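# Close a box end by tucking flap tabs into slots

## Task

Bend the top flap of the upright end wall over so that both of its tabs sit fully inserted in the slots of the box floor. At the end that end wall and both long walls must stand upright, the corner flaps at that end must be folded inward, and the box must rest on its base. None of this may depend on the robot still holding it.

## Robot and tools

Robot: two arms, left_arm and right_arm, each with six revolute joints and a parallel two-finger gripper. The arm roots sit in the scene frame at left_arm (+0.042, +0.229, 0) m and right_arm (+0.033, -0.370, 0) m, both facing nearly along +x. Scene frame: origin on the table top midway between the arms, +x out over the table, +z up, left_arm on the +y side. The arm names do not mean left or right in any image.

Gripper geometry: fingers point along the gripper's +z axis and open and close along its y axis. The reported end_effector_position is the point between the finger pads, roughly 1 cm short of the fingertips. A wrist camera mount is fixed to each gripper and can collide with things.

Tool execute_actions, argument actions: a list holding one item or nothing.
- Empty list: no new command, just the current state.
- A motion item: {"rows": [...], "steps": n}, with n from 1 to 15 (15 if omitted), each step 1/30 s. Each row holds exactly 14 numbers, one list covering both arms: left_arm waist, shoulder, elbow, wrist pitch, wrist yaw, wrist roll, opening, then the same seven for right_arm. Both arms must be filled even if one stays still (repeat its current values). Row k is used on step k; if there are fewer rows than steps the last row repeats. Up to 15 rows.
- A wait item: {"steps": n} with n up to 300; it returns once n steps have passed since the previous result, and your reply time counts inside them.
- Optional pictures (true/false) to include or skip camera images.
A refused call moves nothing.

Joint numbers are absolute target angles in radians, on the same scale as the Joint positions line, not offsets. Ranges per arm: waist -2.618 to 3.054, shoulder 0.000 to 3.142, elbow 0.000 to 3.142, wrist pitch -1.571 to 1.571, wrist yaw -1.571 to 1.571, wrist roll -2.094 to 2.094. A target more than 0.036 rad beyond an end, and farther out than the last reported angle, makes the call refused. True ends may differ from these by up to 0.036 rad either way; a target beyond the true end is clipped there, and the result then says "joint sent to its limit" (this may refer to an earlier, still running action). Absence of that line does not prove there is more room.

Opening is a unitless command from -1 (closed) to +1 (fully open, pad gap 0.094 m). Between the extremes the fingers go to where grip_measured would read the commanded value. To hold something, command about 0.03 below grip_measured for a firm grip, less below for a gentler one. Readings can be offset by about 1 mm per gripper. Pad force tops out near 50 to 62 N, weaker on very thin (under ~2 mm) material; first contact can spike briefly.

Motion limits: each joint's sent target is kept within a lead of its measured angle (waist 0.202, shoulder 0.258, elbow 0.238, wrist pitch 0.573, wrist yaw and wrist roll 0.522 rad), and if targets would move a gripper more than 70 mm from where it is, all of that arm's targets are pulled back. Far targets therefore take several actions. Arms keep heading to the last row sent while you think or wait, until they settle, stall, or a step is HELD; after that only a new action pushes farther. Fingers still in motion finish moving.

Result lines: a state line per arm, left_arm: ... | right_arm: ..., giving end_effector_position (m) and end_effector_quat_wxyz in the scene frame; these can be off, more so at long reach. Joint positions and Joint velocities list each arm's six joints (rad, rad/s) then the pad gap (m, m/s). grip_measured gives finger opening on the command scale. "joint command not followed" means the clearance check altered or blocked joint targets on some steps; HELD marks steps where your row was not fully sent. MOTOR HOT appears from 75 °C; OVER-TEMPERATURE FAULT reports a stop (at 90 °C the arm halts 10 s; at 100 °C it goes limp and drops). Holding loads heats motors, even while idle.

Cameras: cam_head_left, cam_head_right, cam_high, cam_low, cam_left_wrist, cam_right_wrist, all 504x504, delivered in that order. Calibration (intrinsics, distortion, world-to-camera transforms) is given per camera; fixed cameras may be off by a couple of degrees and millimetres, wrist camera poses follow the reported joints.

Tool zoom_image: camera (one of the six names) and region [x0, y0, x1, y1] in that camera's pixel coordinates, origin top-left, at most 504 by 504; returns an enlarged view of the latest image.

Tool read_manual: optional section, only "licences"; returns licence text, no motion.

Tool finished_scene: scene, the number of the current scene. Replying without any tool call ends everything.

Avoid: knocking the box or anything off the table, dropping or slamming parts, hard collisions or strong pressing, and letting the two arms strike or press each other. Expect occasional brief disturbances on held parts or loose objects. Smooth, economical motion is preferred.

Each tool is called after "Emit:" in YAML: its name, and indented under it one key for each argument.

## Session

Emit:
execute_actions:
  actions: []

Scene clock: 0.00 s of 4500.00 s.
left_arm: end_effector_position=(+0.4282, +0.2471, +0.3928) grip_measured=-0.383 end_effector_quat_wxyz=(+0.692, -0.010, +0.722, +0.021) | right_arm: end_effector_position=(+0.4152, -0.3826, +0.4002) grip_measured=-0.390 end_effector_quat_wxyz=(+0.701, +0.010, +0.713, -0.019)
Joint positions: left_arm=[ 0.016  1.064  1.039 -0.016 -0.     0.017  0.029] | right_arm=[ 0.001  1.047  1.036 -0.007  0.011 -0.013  0.029]
Joint velocities: left_arm=[-0.007  0.007  0.007 -0.066  0.051 -0.007 -0.002] | right_arm=[-0.007 -0.012 -0.012  0.007 -0.007  0.007  0.001]
Motor temperatures (°C, as the motors report them): left_arm=[19 22 20 22 19 21] | right_arm=[20 21 20 18 20 20]

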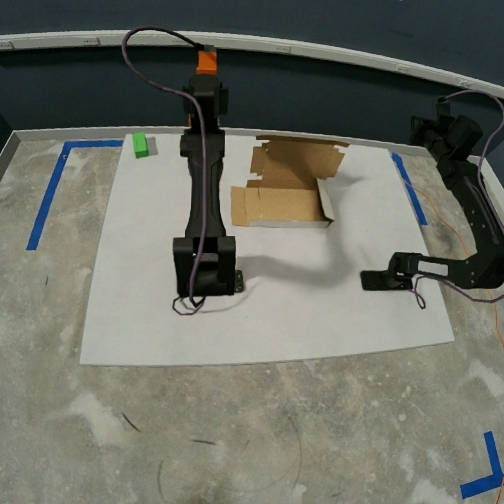

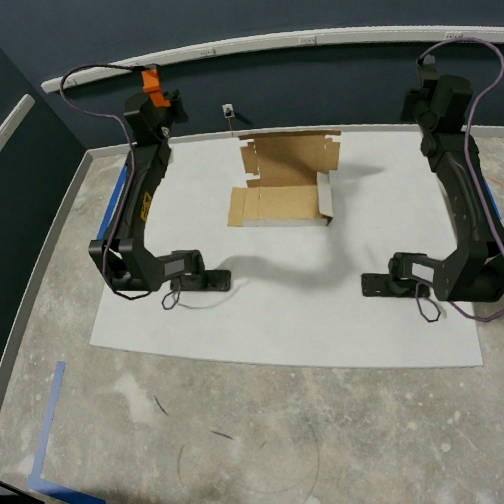

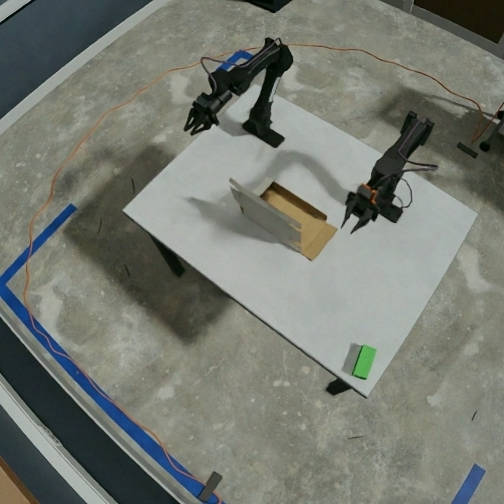

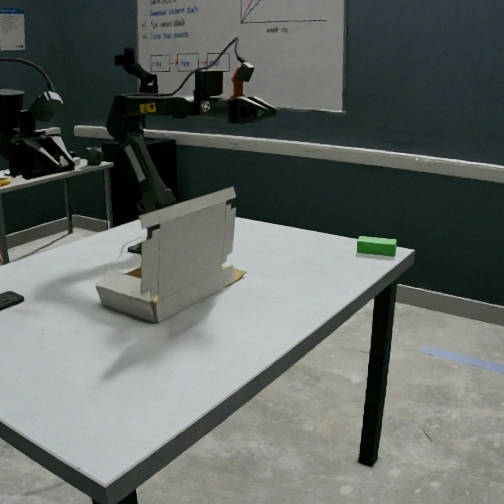

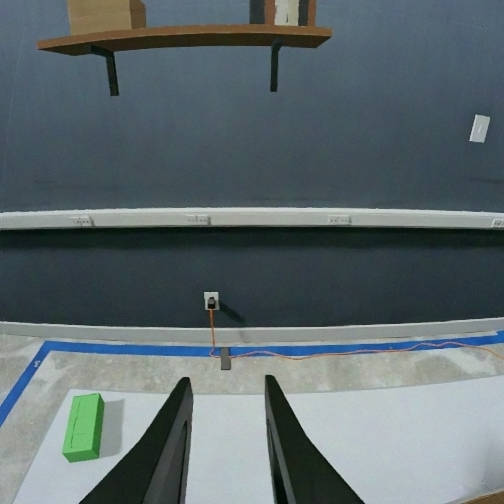

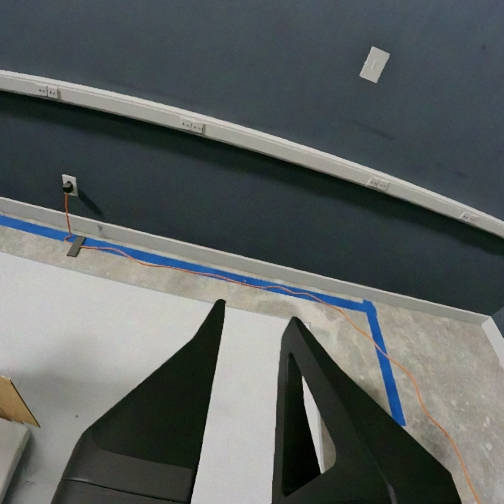

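Emit:
zoom_image:
  camera: "cam_head_right"
  region: [200, 110, 380, 250]

Emit:
zoom_image:
  camera: "cam_low"
  region: [70, 170, 270, 340]

Emit:
zoom_image:
  camera: "cam_high"
  region: [210, 160, 350, 270]

Region (200, 110, 380, 250) of cam_head_right's 504x504 image, scaled by 2.800, with more detail than that image has.

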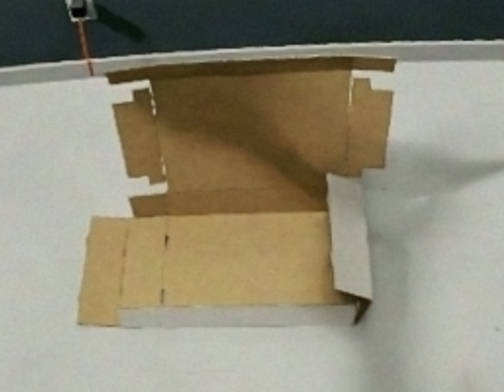

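Region (70, 170, 270, 340) of cam_low's 504x504 image, scaled by 2.520, with more detail than that image has; it fills the top 428 rows of this view, and the rest is white.

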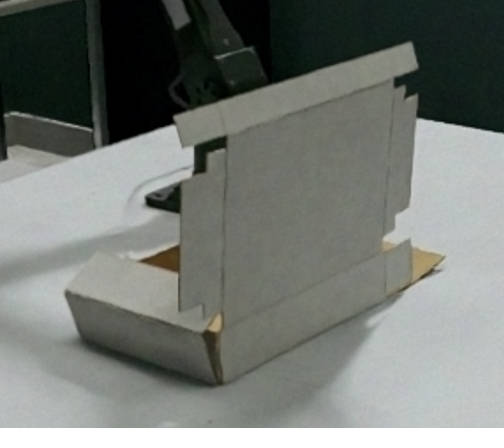

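Region (210, 160, 350, 270) of cam_high's 504x504 image, scaled by 3.600, with more detail than that image has; it fills the top 396 rows of this view, and the rest is white.

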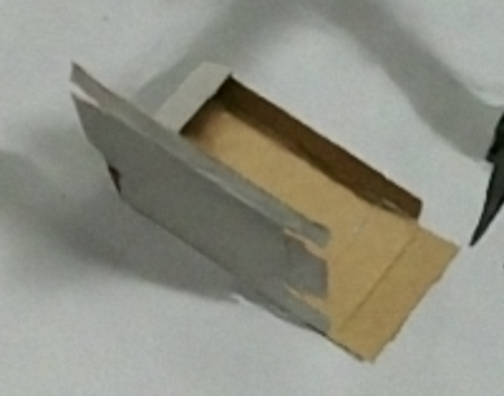

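Emit:
execute_actions:
  actions:
    - {"rows":[[0.016,1.064,1.039,0,0,0,-0.4,0.665,1.96,1.737,-1.348,0,0.665,-1]]}
  pictures: false

Emit:
execute_actions:
  actions:
    - {"steps":60}

Scene clock: 29.27 s of 4500.00 s.
left_arm: end_effector_position=(+0.4283, +0.2471, +0.3973) grip_measured=-0.398 end_effector_quat_wxyz=(+0.698, -0.013, +0.715, +0.018) | right_arm: end_effector_position=(+0.4157, -0.1284, +0.1792) grip_measured=-0.988 end_effector_quat_wxyz=(+0.210, -0.001, +0.969, +0.127)
Joint positions: left_arm=[ 0.016  1.064  1.039  0.002 -0.     0.007  0.028] | right_arm=[ 0.596  1.812  1.662 -0.926  0.009  0.56   0.001]
Joint velocities: left_arm=[ 0.012 -0.007  0.007  0.022  0.037  0.037  0.   ] | right_arm=[ 0.769  1.419  0.559 -1.824 -0.081  0.447  0.001]
Motor temperatures (°C, as the motors report them): left_arm=[19 23 23 28 19 21] | right_arm=[20 22 23 24 20 20]
Steps of this call (steps 1 to 90: nothing new was sent; then 25.77 s passed at rest; steps 91 to 105: all 15 steps of this action). Readings (joint positions):
91: left_arm=[0.016 1.064 1.039 -0.015 -0.000 0.015] | right_arm=[0.019 1.063 1.061 -0.059 0.021 0.036]
92: left_arm=[0.016 1.064 1.039 -0.012 -0.000 0.014] | right_arm=[0.057 1.100 1.113 -0.133 0.024 0.102]
94: left_arm=[0.016 1.064 1.039 -0.006 -0.000 0.011] | right_arm=[0.150 1.202 1.219 -0.261 0.022 0.230]
98: left_arm=[0.016 1.064 1.039 -0.001 -0.000 0.008] | right_arm=[0.329 1.431 1.415 -0.524 0.018 0.412]
105: the state above

Scene clock: 31.27 s of 4500.00 s.
left_arm: end_effector_position=(+0.4283, +0.2471, +0.3975) grip_measured=-0.398 end_effector_quat_wxyz=(+0.699, -0.013, +0.715, +0.018) | right_arm: end_effector_position=(+0.3238, -0.1519, +0.0987) grip_measured=-0.988 end_effector_quat_wxyz=(-0.026, +0.010, +0.999, -0.017)
Joint positions: left_arm=[ 0.016  1.064  1.039  0.002 -0.     0.007  0.028] | right_arm=[ 0.67   1.987  1.694 -1.34  -0.005  0.659  0.001]
Joint velocities: left_arm=[-0.007 -0.002 -0.007 -0.037 -0.007 -0.051  0.001] | right_arm=[-0.012  0.017 -0.007  0.022  0.022  0.037 -0.   ]
Motor temperatures (°C, as the motors report them): left_arm=[19 23 23 28 19 21] | right_arm=[20 22 23 23 20 20]
Steps of this call (steps 1 to 30: the robot went on to your last target; steps 31 to 60: nothing new was sent). Readings (joint positions):
1: left_arm=[0.016 1.064 1.039 0.002 -0.000 0.007] | right_arm=[0.622 1.862 1.680 -0.992 0.007 0.578]
2: left_arm=[0.016 1.064 1.039 0.002 -0.000 0.007] | right_arm=[0.644 1.908 1.692 -1.056 0.004 0.594]
4: left_arm=[0.016 1.064 1.039 0.002 -0.000 0.007] | right_arm=[0.671 1.978 1.694 -1.157 -0.002 0.616]
8: left_arm=[0.016 1.064 1.039 0.002 -0.000 0.007] | right_arm=[0.674 2.009 1.694 -1.271 -0.005 0.642]
60: the state above
All arms were judged still, so your last target was given up. Only a new action makes them travel on or press farther. Fingers that are still opening or closing keep moving.
camera_calibration (this result's frames):
cam_left_wrist: T_world_to_cam=[[-0.00947277, -0.999955, -0.00103558, 0.243877], [-0.499589, 0.00562981, -0.866244, 0.6121], [0.866211, -0.00768837, -0.49962, -0.0683057], [0, 0, 0, 1]] pos_world=[0.367276, 0.239895, 0.496354]
cam_right_wrist: T_world_to_cam=[[0.263209, -0.964672, -0.0113649, -0.227519], [-0.773153, -0.21797, 0.595586, 0.195672], [-0.577023, -0.147977, -0.803211, 0.354058], [0, 0, 0, 1]] pos_world=[0.415469, -0.124438, 0.165257]

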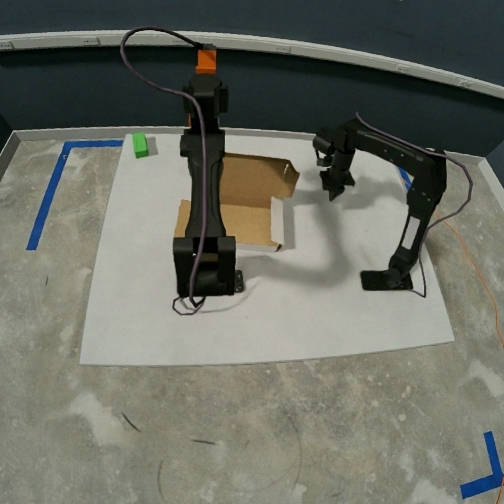

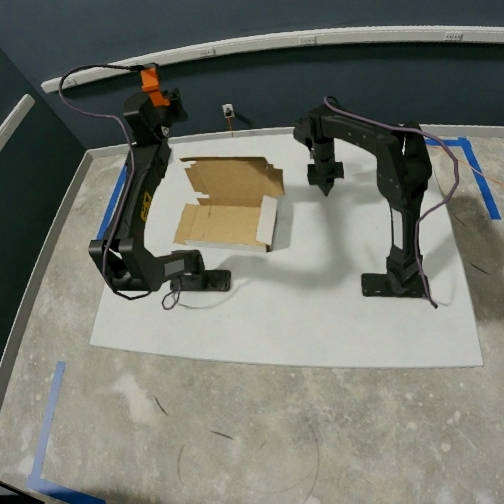

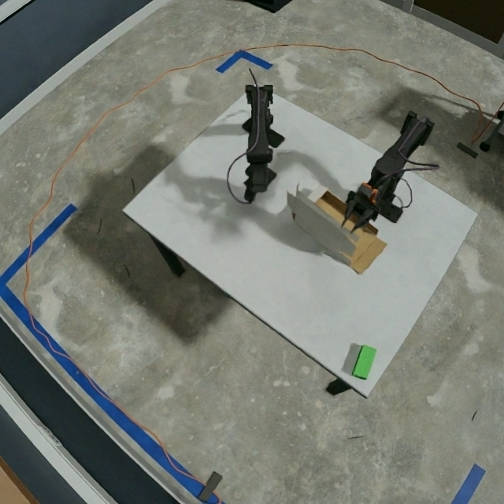

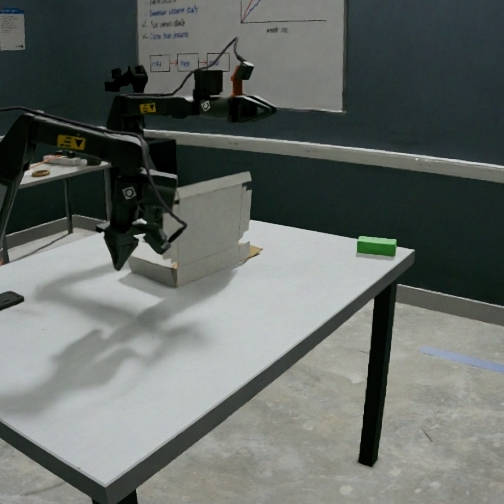

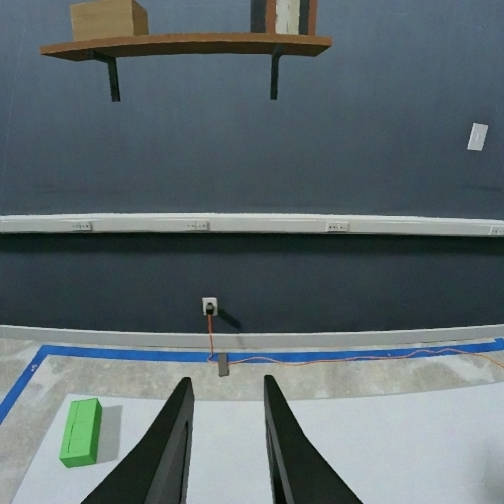

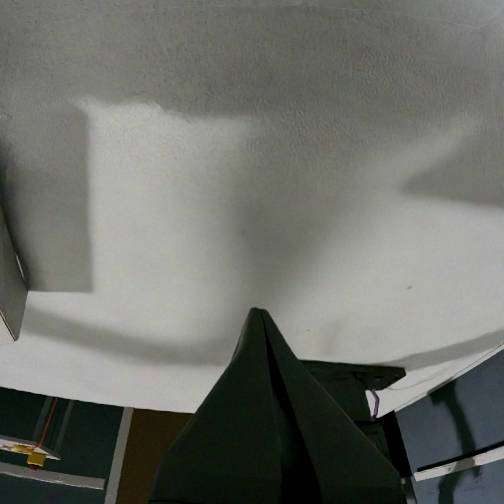

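Emit:
execute_actions:
  actions:
    - {"rows":[[0.016,1.064,1.039,0,0,0,-0.4,0.665,1.9,1.9,-1.5,0,0,-1]]}
  pictures: false

Emit:
execute_actions:
  actions:
    - {"rows":[[0.016,1.064,1.039,0,0,0,-0.4,1.157,1.9,1.9,-1.5,0,0,-1]]}
  pictures: false

Emit:
execute_actions:
  actions:
    - {"rows":[[0.016,1.064,1.039,0,0,0,-0.4,1.157,2.269,2.25,-1.55,0,0,-1]]}
  pictures: false

Emit:
execute_actions:
  actions:
    - {"steps":30}

Scene clock: 45.83 s of 4500.00 s.
left_arm: end_effector_position=(+0.4283, +0.2471, +0.3975) grip_measured=-0.398 end_effector_quat_wxyz=(+0.699, -0.013, +0.715, +0.018) | right_arm: end_effector_position=(+0.3272, -0.1497, +0.1758) grip_measured=-0.988 end_effector_quat_wxyz=(+0.030, -0.298, +0.954, +0.013)
Joint positions: left_arm=[ 0.016  1.064  1.039  0.002 -0.     0.007  0.028] | right_arm=[ 0.67   1.9    1.88  -1.487 -0.005  0.033  0.001]
Joint velocities: left_arm=[-0.017  0.002 -0.007  0.022 -0.007 -0.007 -0.   ] | right_arm=[-0.002  0.007 -0.002 -0.125 -0.081 -0.212  0.001]
Motor temperatures (°C, as the motors report them): left_arm=[19 23 23 30 19 21] | right_arm=[20 25 24 22 20 20]
Steps of this call (steps 1 to 90: nothing new was sent; then 11.07 s passed at rest; steps 91 to 105: all 15 steps of this action). Readings (joint positions):
91: left_arm=[0.016 1.064 1.039 0.002 -0.000 0.007] | right_arm=[0.670 1.988 1.714 -1.361 -0.005 0.597]
92: left_arm=[0.016 1.064 1.039 0.002 -0.000 0.007] | right_arm=[0.670 1.991 1.750 -1.388 -0.005 0.508]
94: left_arm=[0.016 1.064 1.039 0.002 -0.000 0.007] | right_arm=[0.670 1.973 1.823 -1.418 -0.005 0.332]
98: left_arm=[0.016 1.064 1.039 0.002 -0.000 0.007] | right_arm=[0.670 1.907 1.878 -1.454 -0.005 0.138]
105: the state above

Scene clock: 46.33 s of 4500.00 s.
left_arm: end_effector_position=(+0.4283, +0.2471, +0.3975) grip_measured=-0.398 end_effector_quat_wxyz=(+0.699, -0.013, +0.715, +0.018) | right_arm: end_effector_position=(+0.1838, -0.0360, +0.1757) grip_measured=-0.988 end_effector_quat_wxyz=(+0.023, -0.537, +0.843, +0.021)
Joint positions: left_arm=[ 0.016  1.064  1.039  0.002 -0.     0.007  0.028] | right_arm=[ 1.171  1.9    1.88  -1.491 -0.01   0.006  0.001]
Joint velocities: left_arm=[ 0.007 -0.012 -0.012 -0.037 -0.095 -0.007  0.   ] | right_arm=[-0.271  0.022 -0.007  0.051  0.081 -0.007 -0.001]
Motor temperatures (°C, as the motors report them): left_arm=[19 23 23 30 19 21] | right_arm=[20 25 24 21 20 20]
Steps of this call (steps 1 to 15: all 15 steps of this action). Readings (joint positions):
1: left_arm=[0.016 1.064 1.039 0.002 -0.000 0.007] | right_arm=[0.688 1.900 1.880 -1.488 0.005 0.029]
2: left_arm=[0.016 1.064 1.039 0.002 -0.000 0.007] | right_arm=[0.722 1.900 1.880 -1.489 0.016 0.027]
4: left_arm=[0.016 1.064 1.039 0.002 -0.000 0.007] | right_arm=[0.839 1.900 1.880 -1.488 0.018 0.021]
8: left_arm=[0.016 1.064 1.039 0.002 -0.000 0.007] | right_arm=[1.101 1.900 1.880 -1.487 0.010 0.013]
15: the state above

Scene clock: 46.83 s of 4500.00 s.
left_arm: end_effector_position=(+0.4283, +0.2471, +0.3975) grip_measured=-0.398 end_effector_quat_wxyz=(+0.699, -0.013, +0.715, +0.018) | right_arm: end_effector_position=(+0.2185, +0.0218, +0.1025) grip_measured=-0.988 end_effector_quat_wxyz=(-0.025, -0.531, +0.847, -0.013)
Joint positions: left_arm=[ 0.016  1.064  1.039  0.002 -0.     0.007  0.028] | right_arm=[ 1.157  2.31   2.216 -1.534 -0.004  0.005  0.001]
Joint velocities: left_arm=[-0.002  0.007  0.007 -0.066 -0.037 -0.022 -0.   ] | right_arm=[ 0.002 -0.173 -0.007 -0.095 -0.022  0.037 -0.   ]
Motor temperatures (°C, as the motors report them): left_arm=[19 23 23 30 19 21] | right_arm=[20 26 24 21 20 20]
Steps of this call (steps 1 to 15: all 15 steps of this action). Readings (joint positions):
1: left_arm=[0.016 1.064 1.039 0.002 -0.000 0.007] | right_arm=[1.164 1.931 1.923 -1.525 -0.008 0.005]
2: left_arm=[0.016 1.064 1.039 0.002 -0.000 0.007] | right_arm=[1.159 1.990 2.012 -1.560 -0.006 0.005]
4: left_arm=[0.016 1.064 1.039 0.002 -0.000 0.007] | right_arm=[1.157 2.125 2.169 -1.551 -0.005 0.005]
8: left_arm=[0.016 1.064 1.039 0.002 -0.000 0.007] | right_arm=[1.157 2.289 2.216 -1.523 -0.004 0.005]
15: the state above

Scene clock: 47.83 s of 4500.00 s.
left_arm: end_effector_position=(+0.4283, +0.2471, +0.3975) grip_measured=-0.398 end_effector_quat_wxyz=(+0.699, -0.013, +0.715, +0.018) | right_arm: end_effector_position=(+0.2176, +0.0200, +0.1079) grip_measured=-0.988 end_effector_quat_wxyz=(-0.023, -0.531, +0.847, -0.012)
Joint positions: left_arm=[ 0.016  1.064  1.039  0.002 -0.     0.007  0.028] | right_arm=[ 1.157  2.297  2.216 -1.542 -0.004  0.005  0.001]
Joint velocities: left_arm=[-0.012 -0.012 -0.017 -0.007 -0.007 -0.037  0.   ] | right_arm=[-0.012 -0.017 -0.007  0.066 -0.022  0.037 -0.   ]
Motor temperatures (°C, as the motors report them): left_arm=[19 23 23 30 19 21] | right_arm=[20 26 24 21 20 20]
Steps of this call (steps 1 to 30: the robot went on to your last target). Readings (joint positions):
1: left_arm=[0.016 1.064 1.039 0.002 -0.000 0.007] | right_arm=[1.157 2.305 2.216 -1.536 -0.004 0.005]
2: left_arm=[0.016 1.064 1.039 0.002 -0.000 0.007] | right_arm=[1.157 2.301 2.216 -1.538 -0.004 0.005]
4: left_arm=[0.016 1.064 1.039 0.002 -0.000 0.007] | right_arm=[1.157 2.297 2.216 -1.540 -0.004 0.005]
8: left_arm=[0.016 1.064 1.039 0.002 -0.000 0.007] | right_arm=[1.157 2.297 2.216 -1.542 -0.004 0.005]
30: the state above
All arms were judged still, so your last target was given up. Only a new action makes them travel on or press farther. Fingers that are still opening or closing keep moving.
camera_calibration (this result's frames):
cam_left_wrist: T_world_to_cam=[[-0.00947277, -0.999955, -0.00103558, 0.243877], [-0.499589, 0.00562981, -0.866244, 0.6121], [0.866211, -0.00768837, -0.49962, -0.0683057], [0, 0, 0, 1]] pos_world=[0.367276, 0.239895, 0.496354]
cam_right_wrist: T_world_to_cam=[[0.985317, -0.1639, -0.0478192, -0.202844], [-0.105154, -0.803221, 0.586326, 0.0129363], [-0.134508, -0.572689, -0.808662, 0.238447], [0, 0, 0, 1]] pos_world=[0.233299, 0.1137, 0.175538]

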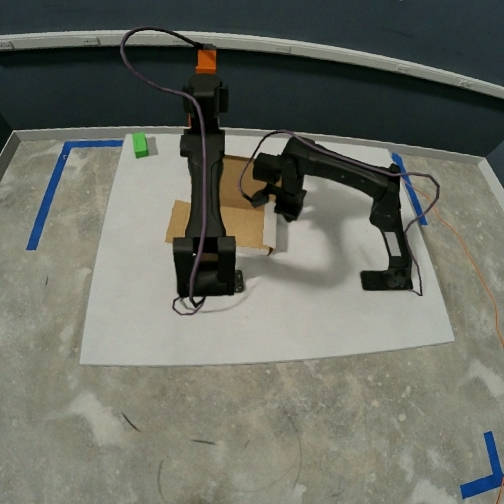

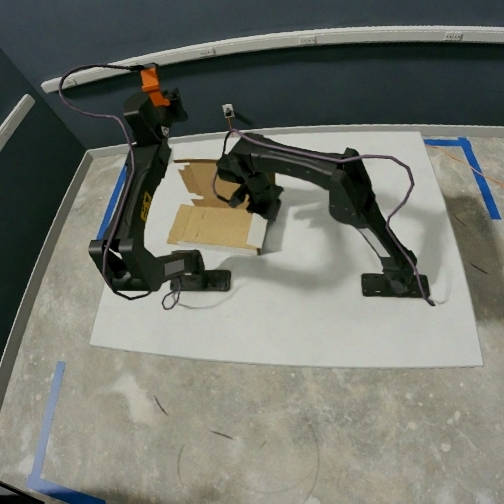

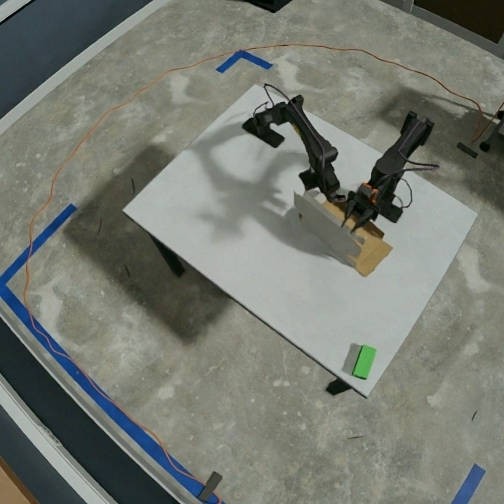

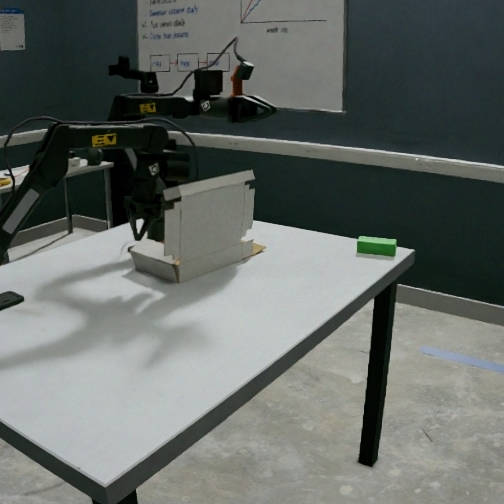

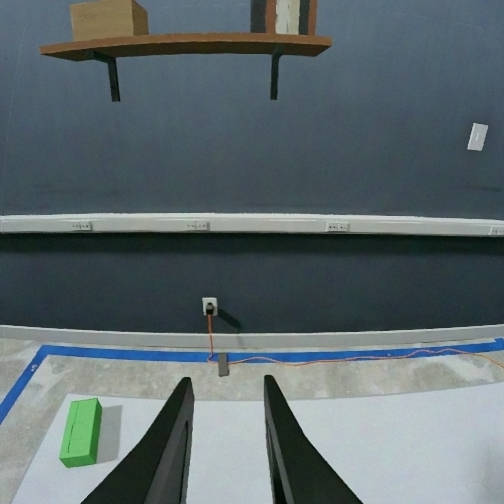

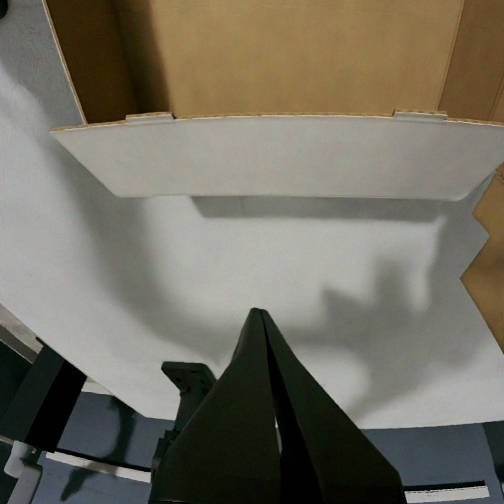

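Emit:
execute_actions:
  actions:
    - {"rows":[[0.016,1.064,1.039,0,0,0,-0.4,1.157,2.269,2.25,-1.28,0,0,-1]]}

Scene clock: 52.77 s of 4500.00 s.
left_arm: end_effector_position=(+0.4283, +0.2471, +0.3975) grip_measured=-0.398 end_effector_quat_wxyz=(+0.699, -0.013, +0.715, +0.018) | right_arm: end_effector_position=(+0.2435, +0.0742, +0.1120) grip_measured=-0.988 end_effector_quat_wxyz=(+0.079, -0.529, +0.843, +0.053)
Joint positions: left_arm=[ 0.016  1.064  1.039  0.002 -0.     0.007  0.028] | right_arm=[ 1.157  2.297  2.216 -1.3   -0.004  0.005  0.001]
Joint velocities: left_arm=[-0.007  0.017 -0.012 -0.022  0.007 -0.037 -0.001] | right_arm=[-0.002 -0.017  0.007  0.037  0.007 -0.037  0.001]
Motor temperatures (°C, as the motors report them): left_arm=[19 23 23 31 19 21] | right_arm=[20 27 24 21 20 20]
Steps of this call (steps 1 to 90: nothing new was sent; then 1.43 s passed at rest; steps 91 to 105: all 15 steps of this action). Readings (joint positions):
91: left_arm=[0.016 1.064 1.039 0.002 -0.000 0.007] | right_arm=[1.157 2.297 2.216 -1.524 -0.004 0.005]
92: left_arm=[0.016 1.064 1.039 0.002 -0.000 0.007] | right_arm=[1.157 2.297 2.216 -1.482 -0.004 0.005]
94: left_arm=[0.016 1.064 1.039 0.002 -0.000 0.007] | right_arm=[1.157 2.297 2.216 -1.406 -0.004 0.005]
98: left_arm=[0.016 1.064 1.039 0.002 -0.000 0.007] | right_arm=[1.157 2.297 2.216 -1.333 -0.004 0.005]
105: the state above
camera_calibration (this result's frames):
cam_left_wrist: T_world_to_cam=[[-0.00947277, -0.999955, -0.00103558, 0.243877], [-0.499589, 0.00562981, -0.866244, 0.6121], [0.866211, -0.00768837, -0.49962, -0.0683057], [0, 0, 0, 1]] pos_world=[0.367276, 0.239895, 0.496354]
cam_right_wrist: T_world_to_cam=[[0.986775, -0.160849, 0.0200851, -0.227454], [-0.156149, -0.909974, 0.384142, 0.0997477], [-0.0435118, -0.382198, -0.923056, 0.252789], [0, 0, 0, 1]] pos_world=[0.25102, 0.150798, 0.19959]

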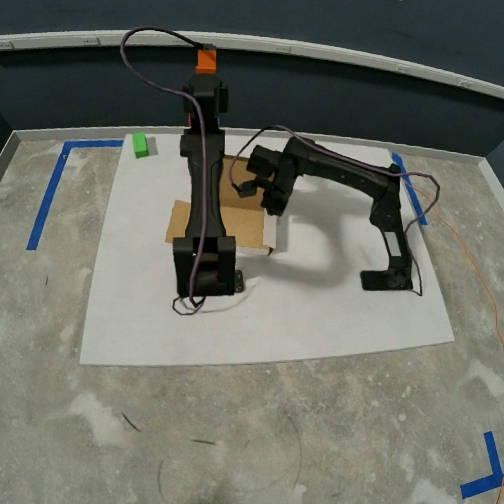

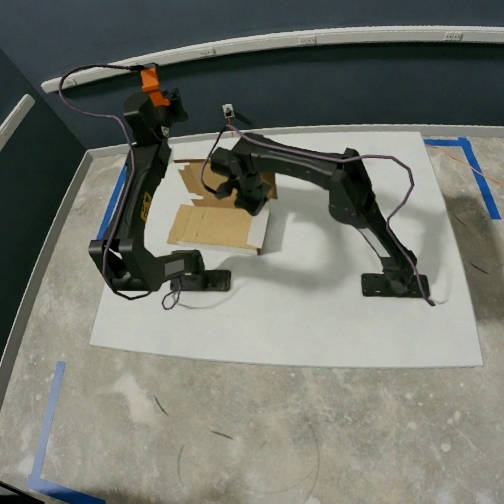

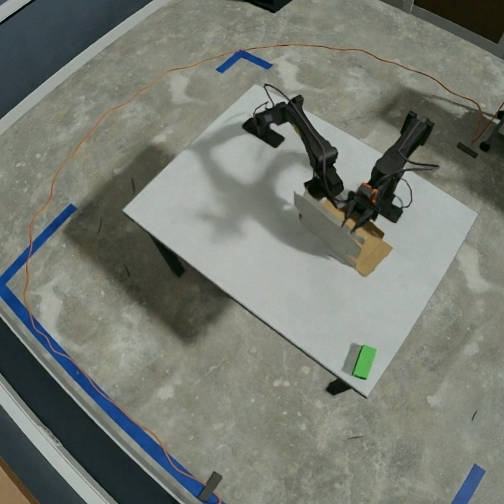

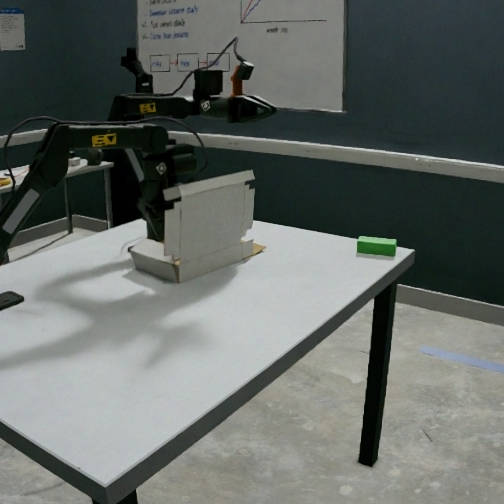

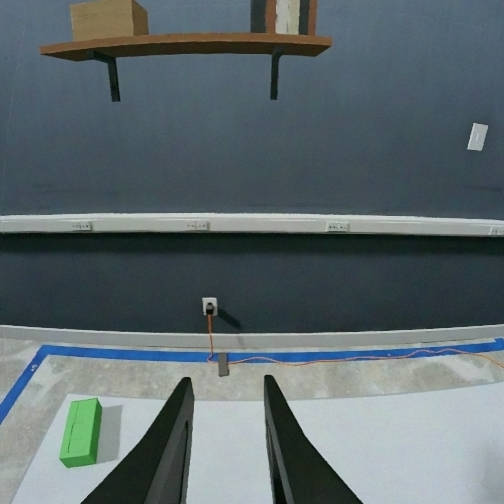

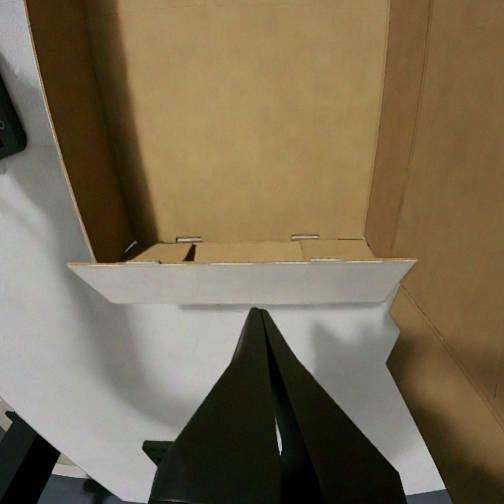

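Emit:
execute_actions:
  actions:
    - {"rows":[[0.016,1.064,1.039,0,0,0,-0.4,1.157,2.39,2.27,-1.1,0,0,-1]]}

Scene clock: 57.43 s of 4500.00 s.
left_arm: end_effector_position=(+0.4283, +0.2471, +0.3975) grip_measured=-0.398 end_effector_quat_wxyz=(+0.699, -0.013, +0.715, +0.018) | right_arm: end_effector_position=(+0.2636, +0.1163, +0.0732) grip_measured=-0.988 end_effector_quat_wxyz=(+0.118, -0.526, +0.839, +0.077)
Joint positions: left_arm=[ 0.016  1.064  1.039  0.002 -0.     0.007  0.028] | right_arm=[ 1.157  2.414  2.244 -1.118 -0.004  0.005  0.001]
Joint velocities: left_arm=[ 0.007  0.002 -0.002 -0.051  0.037 -0.066  0.   ] | right_arm=[-0.017 -0.002 -0.002 -0.022 -0.037 -0.11   0.001]
Motor temperatures (°C, as the motors report them): left_arm=[19 23 23 31 19 21] | right_arm=[20 28 24 21 20 20]
Steps of this call (steps 1 to 15: the robot went on to your last target; steps 16 to 90: nothing new was sent; then 1.17 s passed at rest; steps 91 to 105: all 15 steps of this action). Readings (joint positions):
91: left_arm=[0.016 1.064 1.039 0.002 -0.000 0.007] | right_arm=[1.157 2.305 2.221 -1.284 -0.004 0.005]
92: left_arm=[0.016 1.064 1.039 0.002 -0.000 0.007] | right_arm=[1.157 2.318 2.233 -1.255 -0.004 0.005]
94: left_arm=[0.016 1.064 1.039 0.002 -0.000 0.007] | right_arm=[1.157 2.350 2.244 -1.193 -0.004 0.005]
98: left_arm=[0.016 1.064 1.039 0.002 -0.000 0.007] | right_arm=[1.157 2.404 2.244 -1.141 -0.004 0.005]
105: the state above
camera_calibration (this result's frames):
cam_left_wrist: T_world_to_cam=[[-0.00947277, -0.999955, -0.00103558, 0.243877], [-0.499589, 0.00562981, -0.866244, 0.6121], [0.866211, -0.00768837, -0.49962, -0.0683057], [0, 0, 0, 1]] pos_world=[0.367276, 0.239895, 0.496354]
cam_right_wrist: T_world_to_cam=[[0.98547, -0.16358, 0.0457241, -0.240944], [-0.169733, -0.938411, 0.300958, 0.169015], [-0.0063229, -0.304346, -0.952541, 0.217228], [0, 0, 0, 1]] pos_world=[0.267504, 0.185305, 0.167069]

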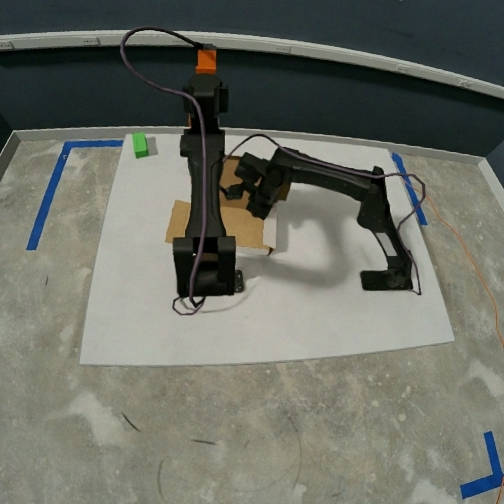

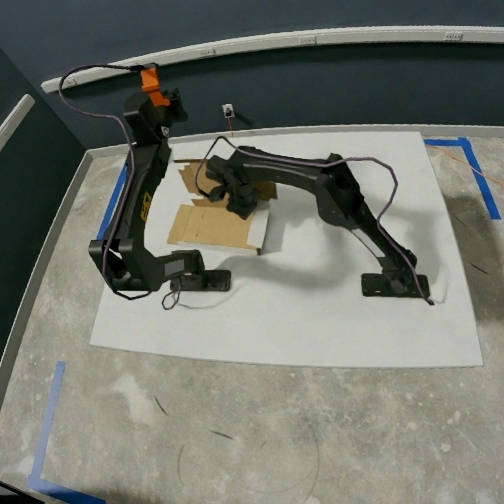

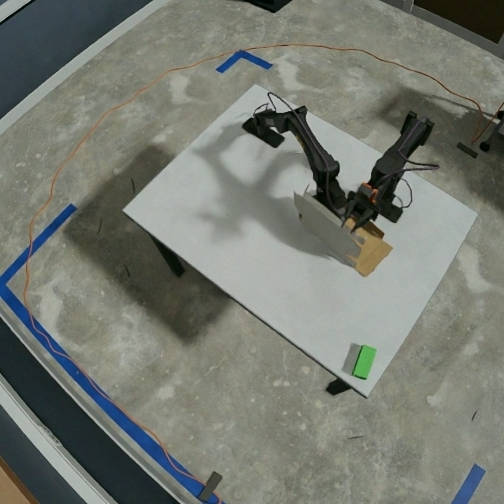

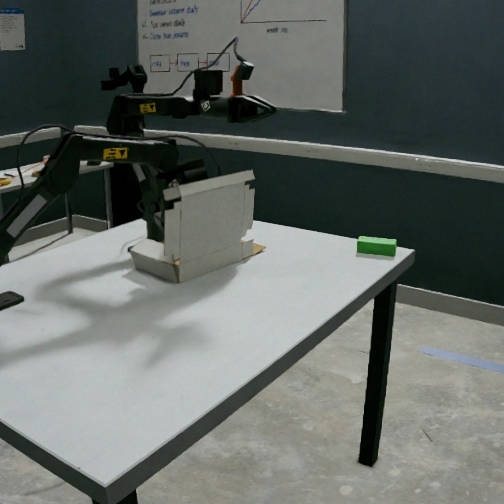

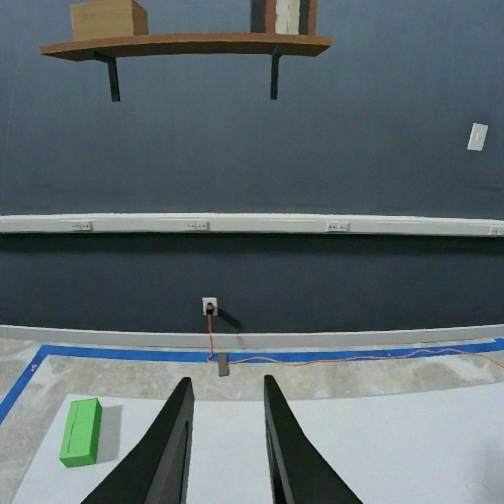

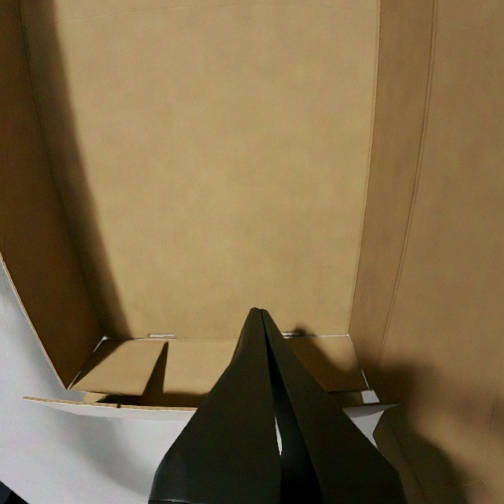

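Emit:
execute_actions:
  actions:
    - {"rows":[[0.016,1.064,1.039,0,0,0,-0.4,1.157,2.3,2.27,-1.1,0,0,-1]],"steps":10}
  pictures: false

Emit:
execute_actions:
  actions:
    - {"rows":[[0.016,1.064,1.039,0,0,0,-0.4,1.157,2.3,2.27,-1.2,0,0,-1]],"steps":10}
  pictures: false

Emit:
execute_actions:
  actions:
    - {"rows":[[0.016,1.064,1.039,0,0,0,-0.4,1.157,2.46,2.27,-1.2,0,0,-1]]}

Scene clock: 66.50 s of 4500.00 s.
left_arm: end_effector_position=(+0.4283, +0.2471, +0.3975) grip_measured=-0.398 end_effector_quat_wxyz=(+0.699, -0.013, +0.715, +0.018) | right_arm: end_effector_position=(+0.2653, +0.1198, +0.1271) grip_measured=-0.988 end_effector_quat_wxyz=(+0.164, -0.521, +0.831, +0.106)
Joint positions: left_arm=[ 0.016  1.064  1.039  0.002 -0.     0.007  0.028] | right_arm=[ 1.157  2.312  2.244 -1.11  -0.004  0.005  0.001]
Joint velocities: left_arm=[-0.002  0.002 -0.002  0.051  0.051  0.051  0.   ] | right_arm=[ 0.012 -0.061 -0.007 -0.037 -0.007 -0.007 -0.   ]
Motor temperatures (°C, as the motors report them): left_arm=[19 23 23 32 19 21] | right_arm=[20 30 24 21 20 20]
Steps of this call (steps 1 to 15: the robot went on to your last target; steps 16 to 90: nothing new was sent; then 5.73 s passed at rest; steps 91 to 100: all 10 steps of this action). Readings (joint positions):
91: left_arm=[0.016 1.064 1.039 0.002 -0.000 0.007] | right_arm=[1.157 2.408 2.244 -1.113 -0.004 0.005]
92: left_arm=[0.016 1.064 1.039 0.002 -0.000 0.007] | right_arm=[1.157 2.402 2.244 -1.114 -0.004 0.005]
94: left_arm=[0.016 1.064 1.039 0.002 -0.000 0.007] | right_arm=[1.157 2.375 2.244 -1.114 -0.004 0.005]
98: left_arm=[0.016 1.064 1.039 0.002 -0.000 0.007] | right_arm=[1.157 2.322 2.244 -1.111 -0.004 0.005]
100: the state above

Scene clock: 66.83 s of 4500.00 s.
left_arm: end_effector_position=(+0.4283, +0.2471, +0.3975) grip_measured=-0.398 end_effector_quat_wxyz=(+0.699, -0.013, +0.715, +0.018) | right_arm: end_effector_position=(+0.2576, +0.1037, +0.1209) grip_measured=-0.988 end_effector_quat_wxyz=(+0.132, -0.525, +0.836, +0.086)
Joint positions: left_arm=[ 0.016  1.064  1.039  0.002 -0.     0.007  0.028] | right_arm=[ 1.157  2.311  2.244 -1.186 -0.004  0.005  0.001]
Joint velocities: left_arm=[ 0.007 -0.017 -0.017  0.051 -0.037 -0.095 -0.001] | right_arm=[-0.017  0.002  0.007 -0.095 -0.051  0.007  0.   ]
Motor temperatures (°C, as the motors report them): left_arm=[19 23 23 32 19 21] | right_arm=[20 30 24 21 20 20]
Steps of this call (steps 1 to 10: all 10 steps of this action). Readings (joint positions):
1: left_arm=[0.016 1.064 1.039 0.002 -0.000 0.007] | right_arm=[1.157 2.311 2.244 -1.115 -0.004 0.005]
2: left_arm=[0.016 1.064 1.039 0.002 -0.000 0.007] | right_arm=[1.157 2.311 2.244 -1.129 -0.004 0.005]
4: left_arm=[0.016 1.064 1.039 0.002 -0.000 0.007] | right_arm=[1.157 2.311 2.244 -1.156 -0.004 0.005]
8: left_arm=[0.016 1.064 1.039 0.002 -0.000 0.007] | right_arm=[1.157 2.311 2.244 -1.181 -0.004 0.005]
10: the state above

Scene clock: 67.33 s of 4500.00 s.
left_arm: end_effector_position=(+0.4283, +0.2471, +0.3975) grip_measured=-0.398 end_effector_quat_wxyz=(+0.699, -0.013, +0.715, +0.018) | right_arm: end_effector_position=(+0.2549, +0.0981, +0.0330) grip_measured=-0.988 end_effector_quat_wxyz=(+0.058, -0.530, +0.845, +0.039)
Joint positions: left_arm=[ 0.016  1.064  1.039  0.002 -0.     0.007  0.028] | right_arm=[ 1.157  2.496  2.263 -1.197 -0.004  0.005  0.001]
Joint velocities: left_arm=[-0.007  0.007 -0.007  0.007 -0.007  0.037  0.   ] | right_arm=[-0.032 -0.085  0.002  0.022  0.007 -0.022 -0.   ]
Motor temperatures (°C, as the motors report them): left_arm=[19 23 23 32 19 21] | right_arm=[20 30 24 21 20 20]
Steps of this call (steps 1 to 15: all 15 steps of this action). Readings (joint positions):
1: left_arm=[0.016 1.064 1.039 0.002 -0.000 0.007] | right_arm=[1.157 2.323 2.249 -1.191 -0.004 0.005]
2: left_arm=[0.016 1.064 1.039 0.002 -0.000 0.007] | right_arm=[1.157 2.340 2.259 -1.192 -0.004 0.005]
4: left_arm=[0.016 1.064 1.039 0.002 -0.000 0.007] | right_arm=[1.157 2.390 2.263 -1.189 -0.004 0.005]
8: left_arm=[0.016 1.064 1.039 0.002 -0.000 0.007] | right_arm=[1.157 2.487 2.263 -1.191 -0.004 0.005]
15: the state above
camera_calibration (this result's frames):
cam_left_wrist: T_world_to_cam=[[-0.00947277, -0.999955, -0.00103558, 0.243877], [-0.499589, 0.00562981, -0.866244, 0.6121], [0.866211, -0.00768837, -0.49962, -0.0683057], [0, 0, 0, 1]] pos_world=[0.367276, 0.239895, 0.496354]
cam_right_wrist: T_world_to_cam=[[0.987056, -0.160259, 0.00606345, -0.232962], [-0.1474, -0.891658, 0.42804, 0.148187], [-0.0631908, -0.423394, -0.903739, 0.197896], [0, 0, 0, 1]] pos_world=[0.264294, 0.178585, 0.116829]

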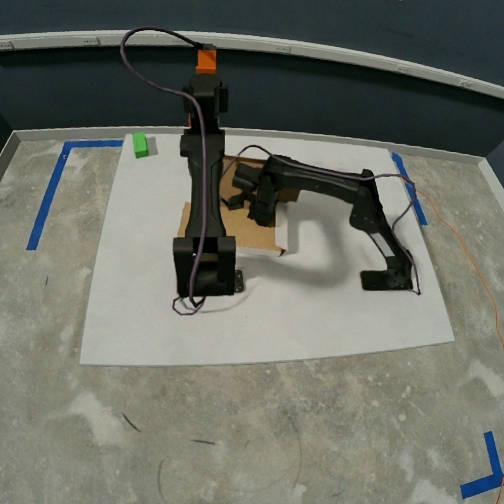

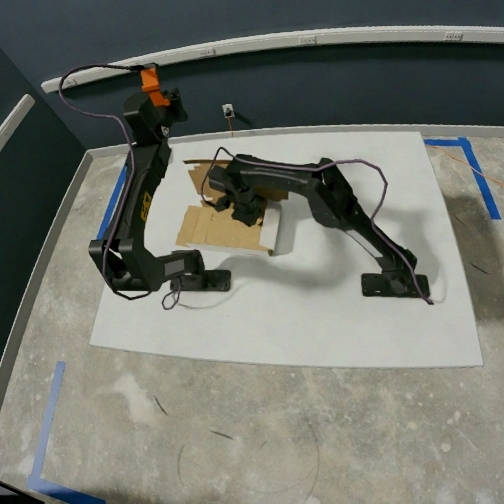

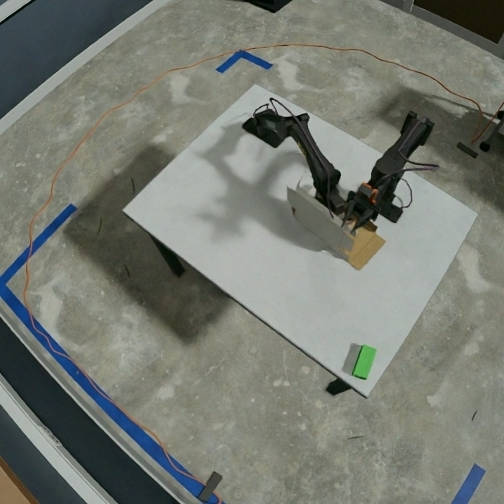

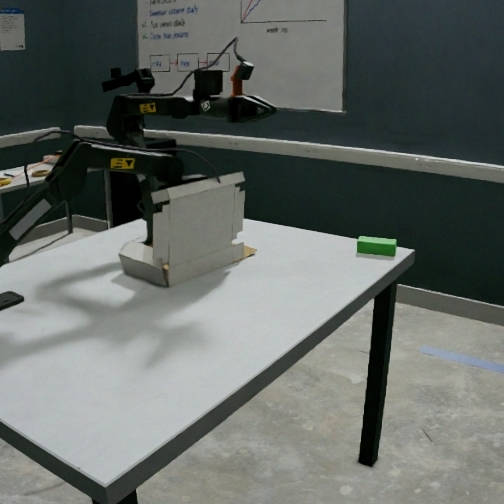

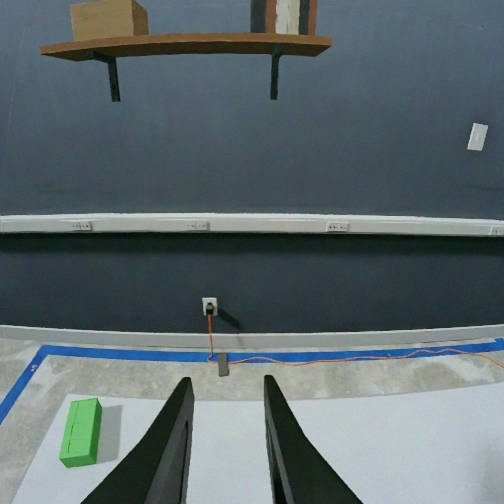

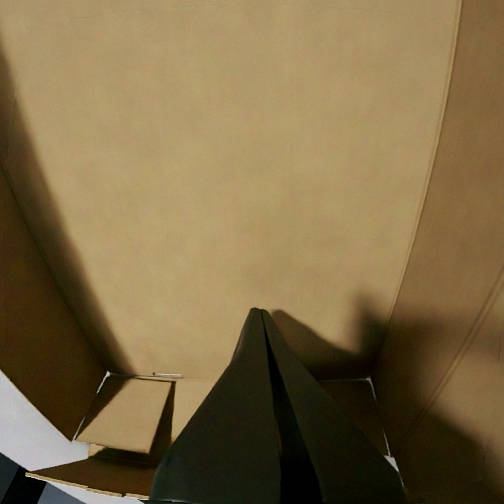

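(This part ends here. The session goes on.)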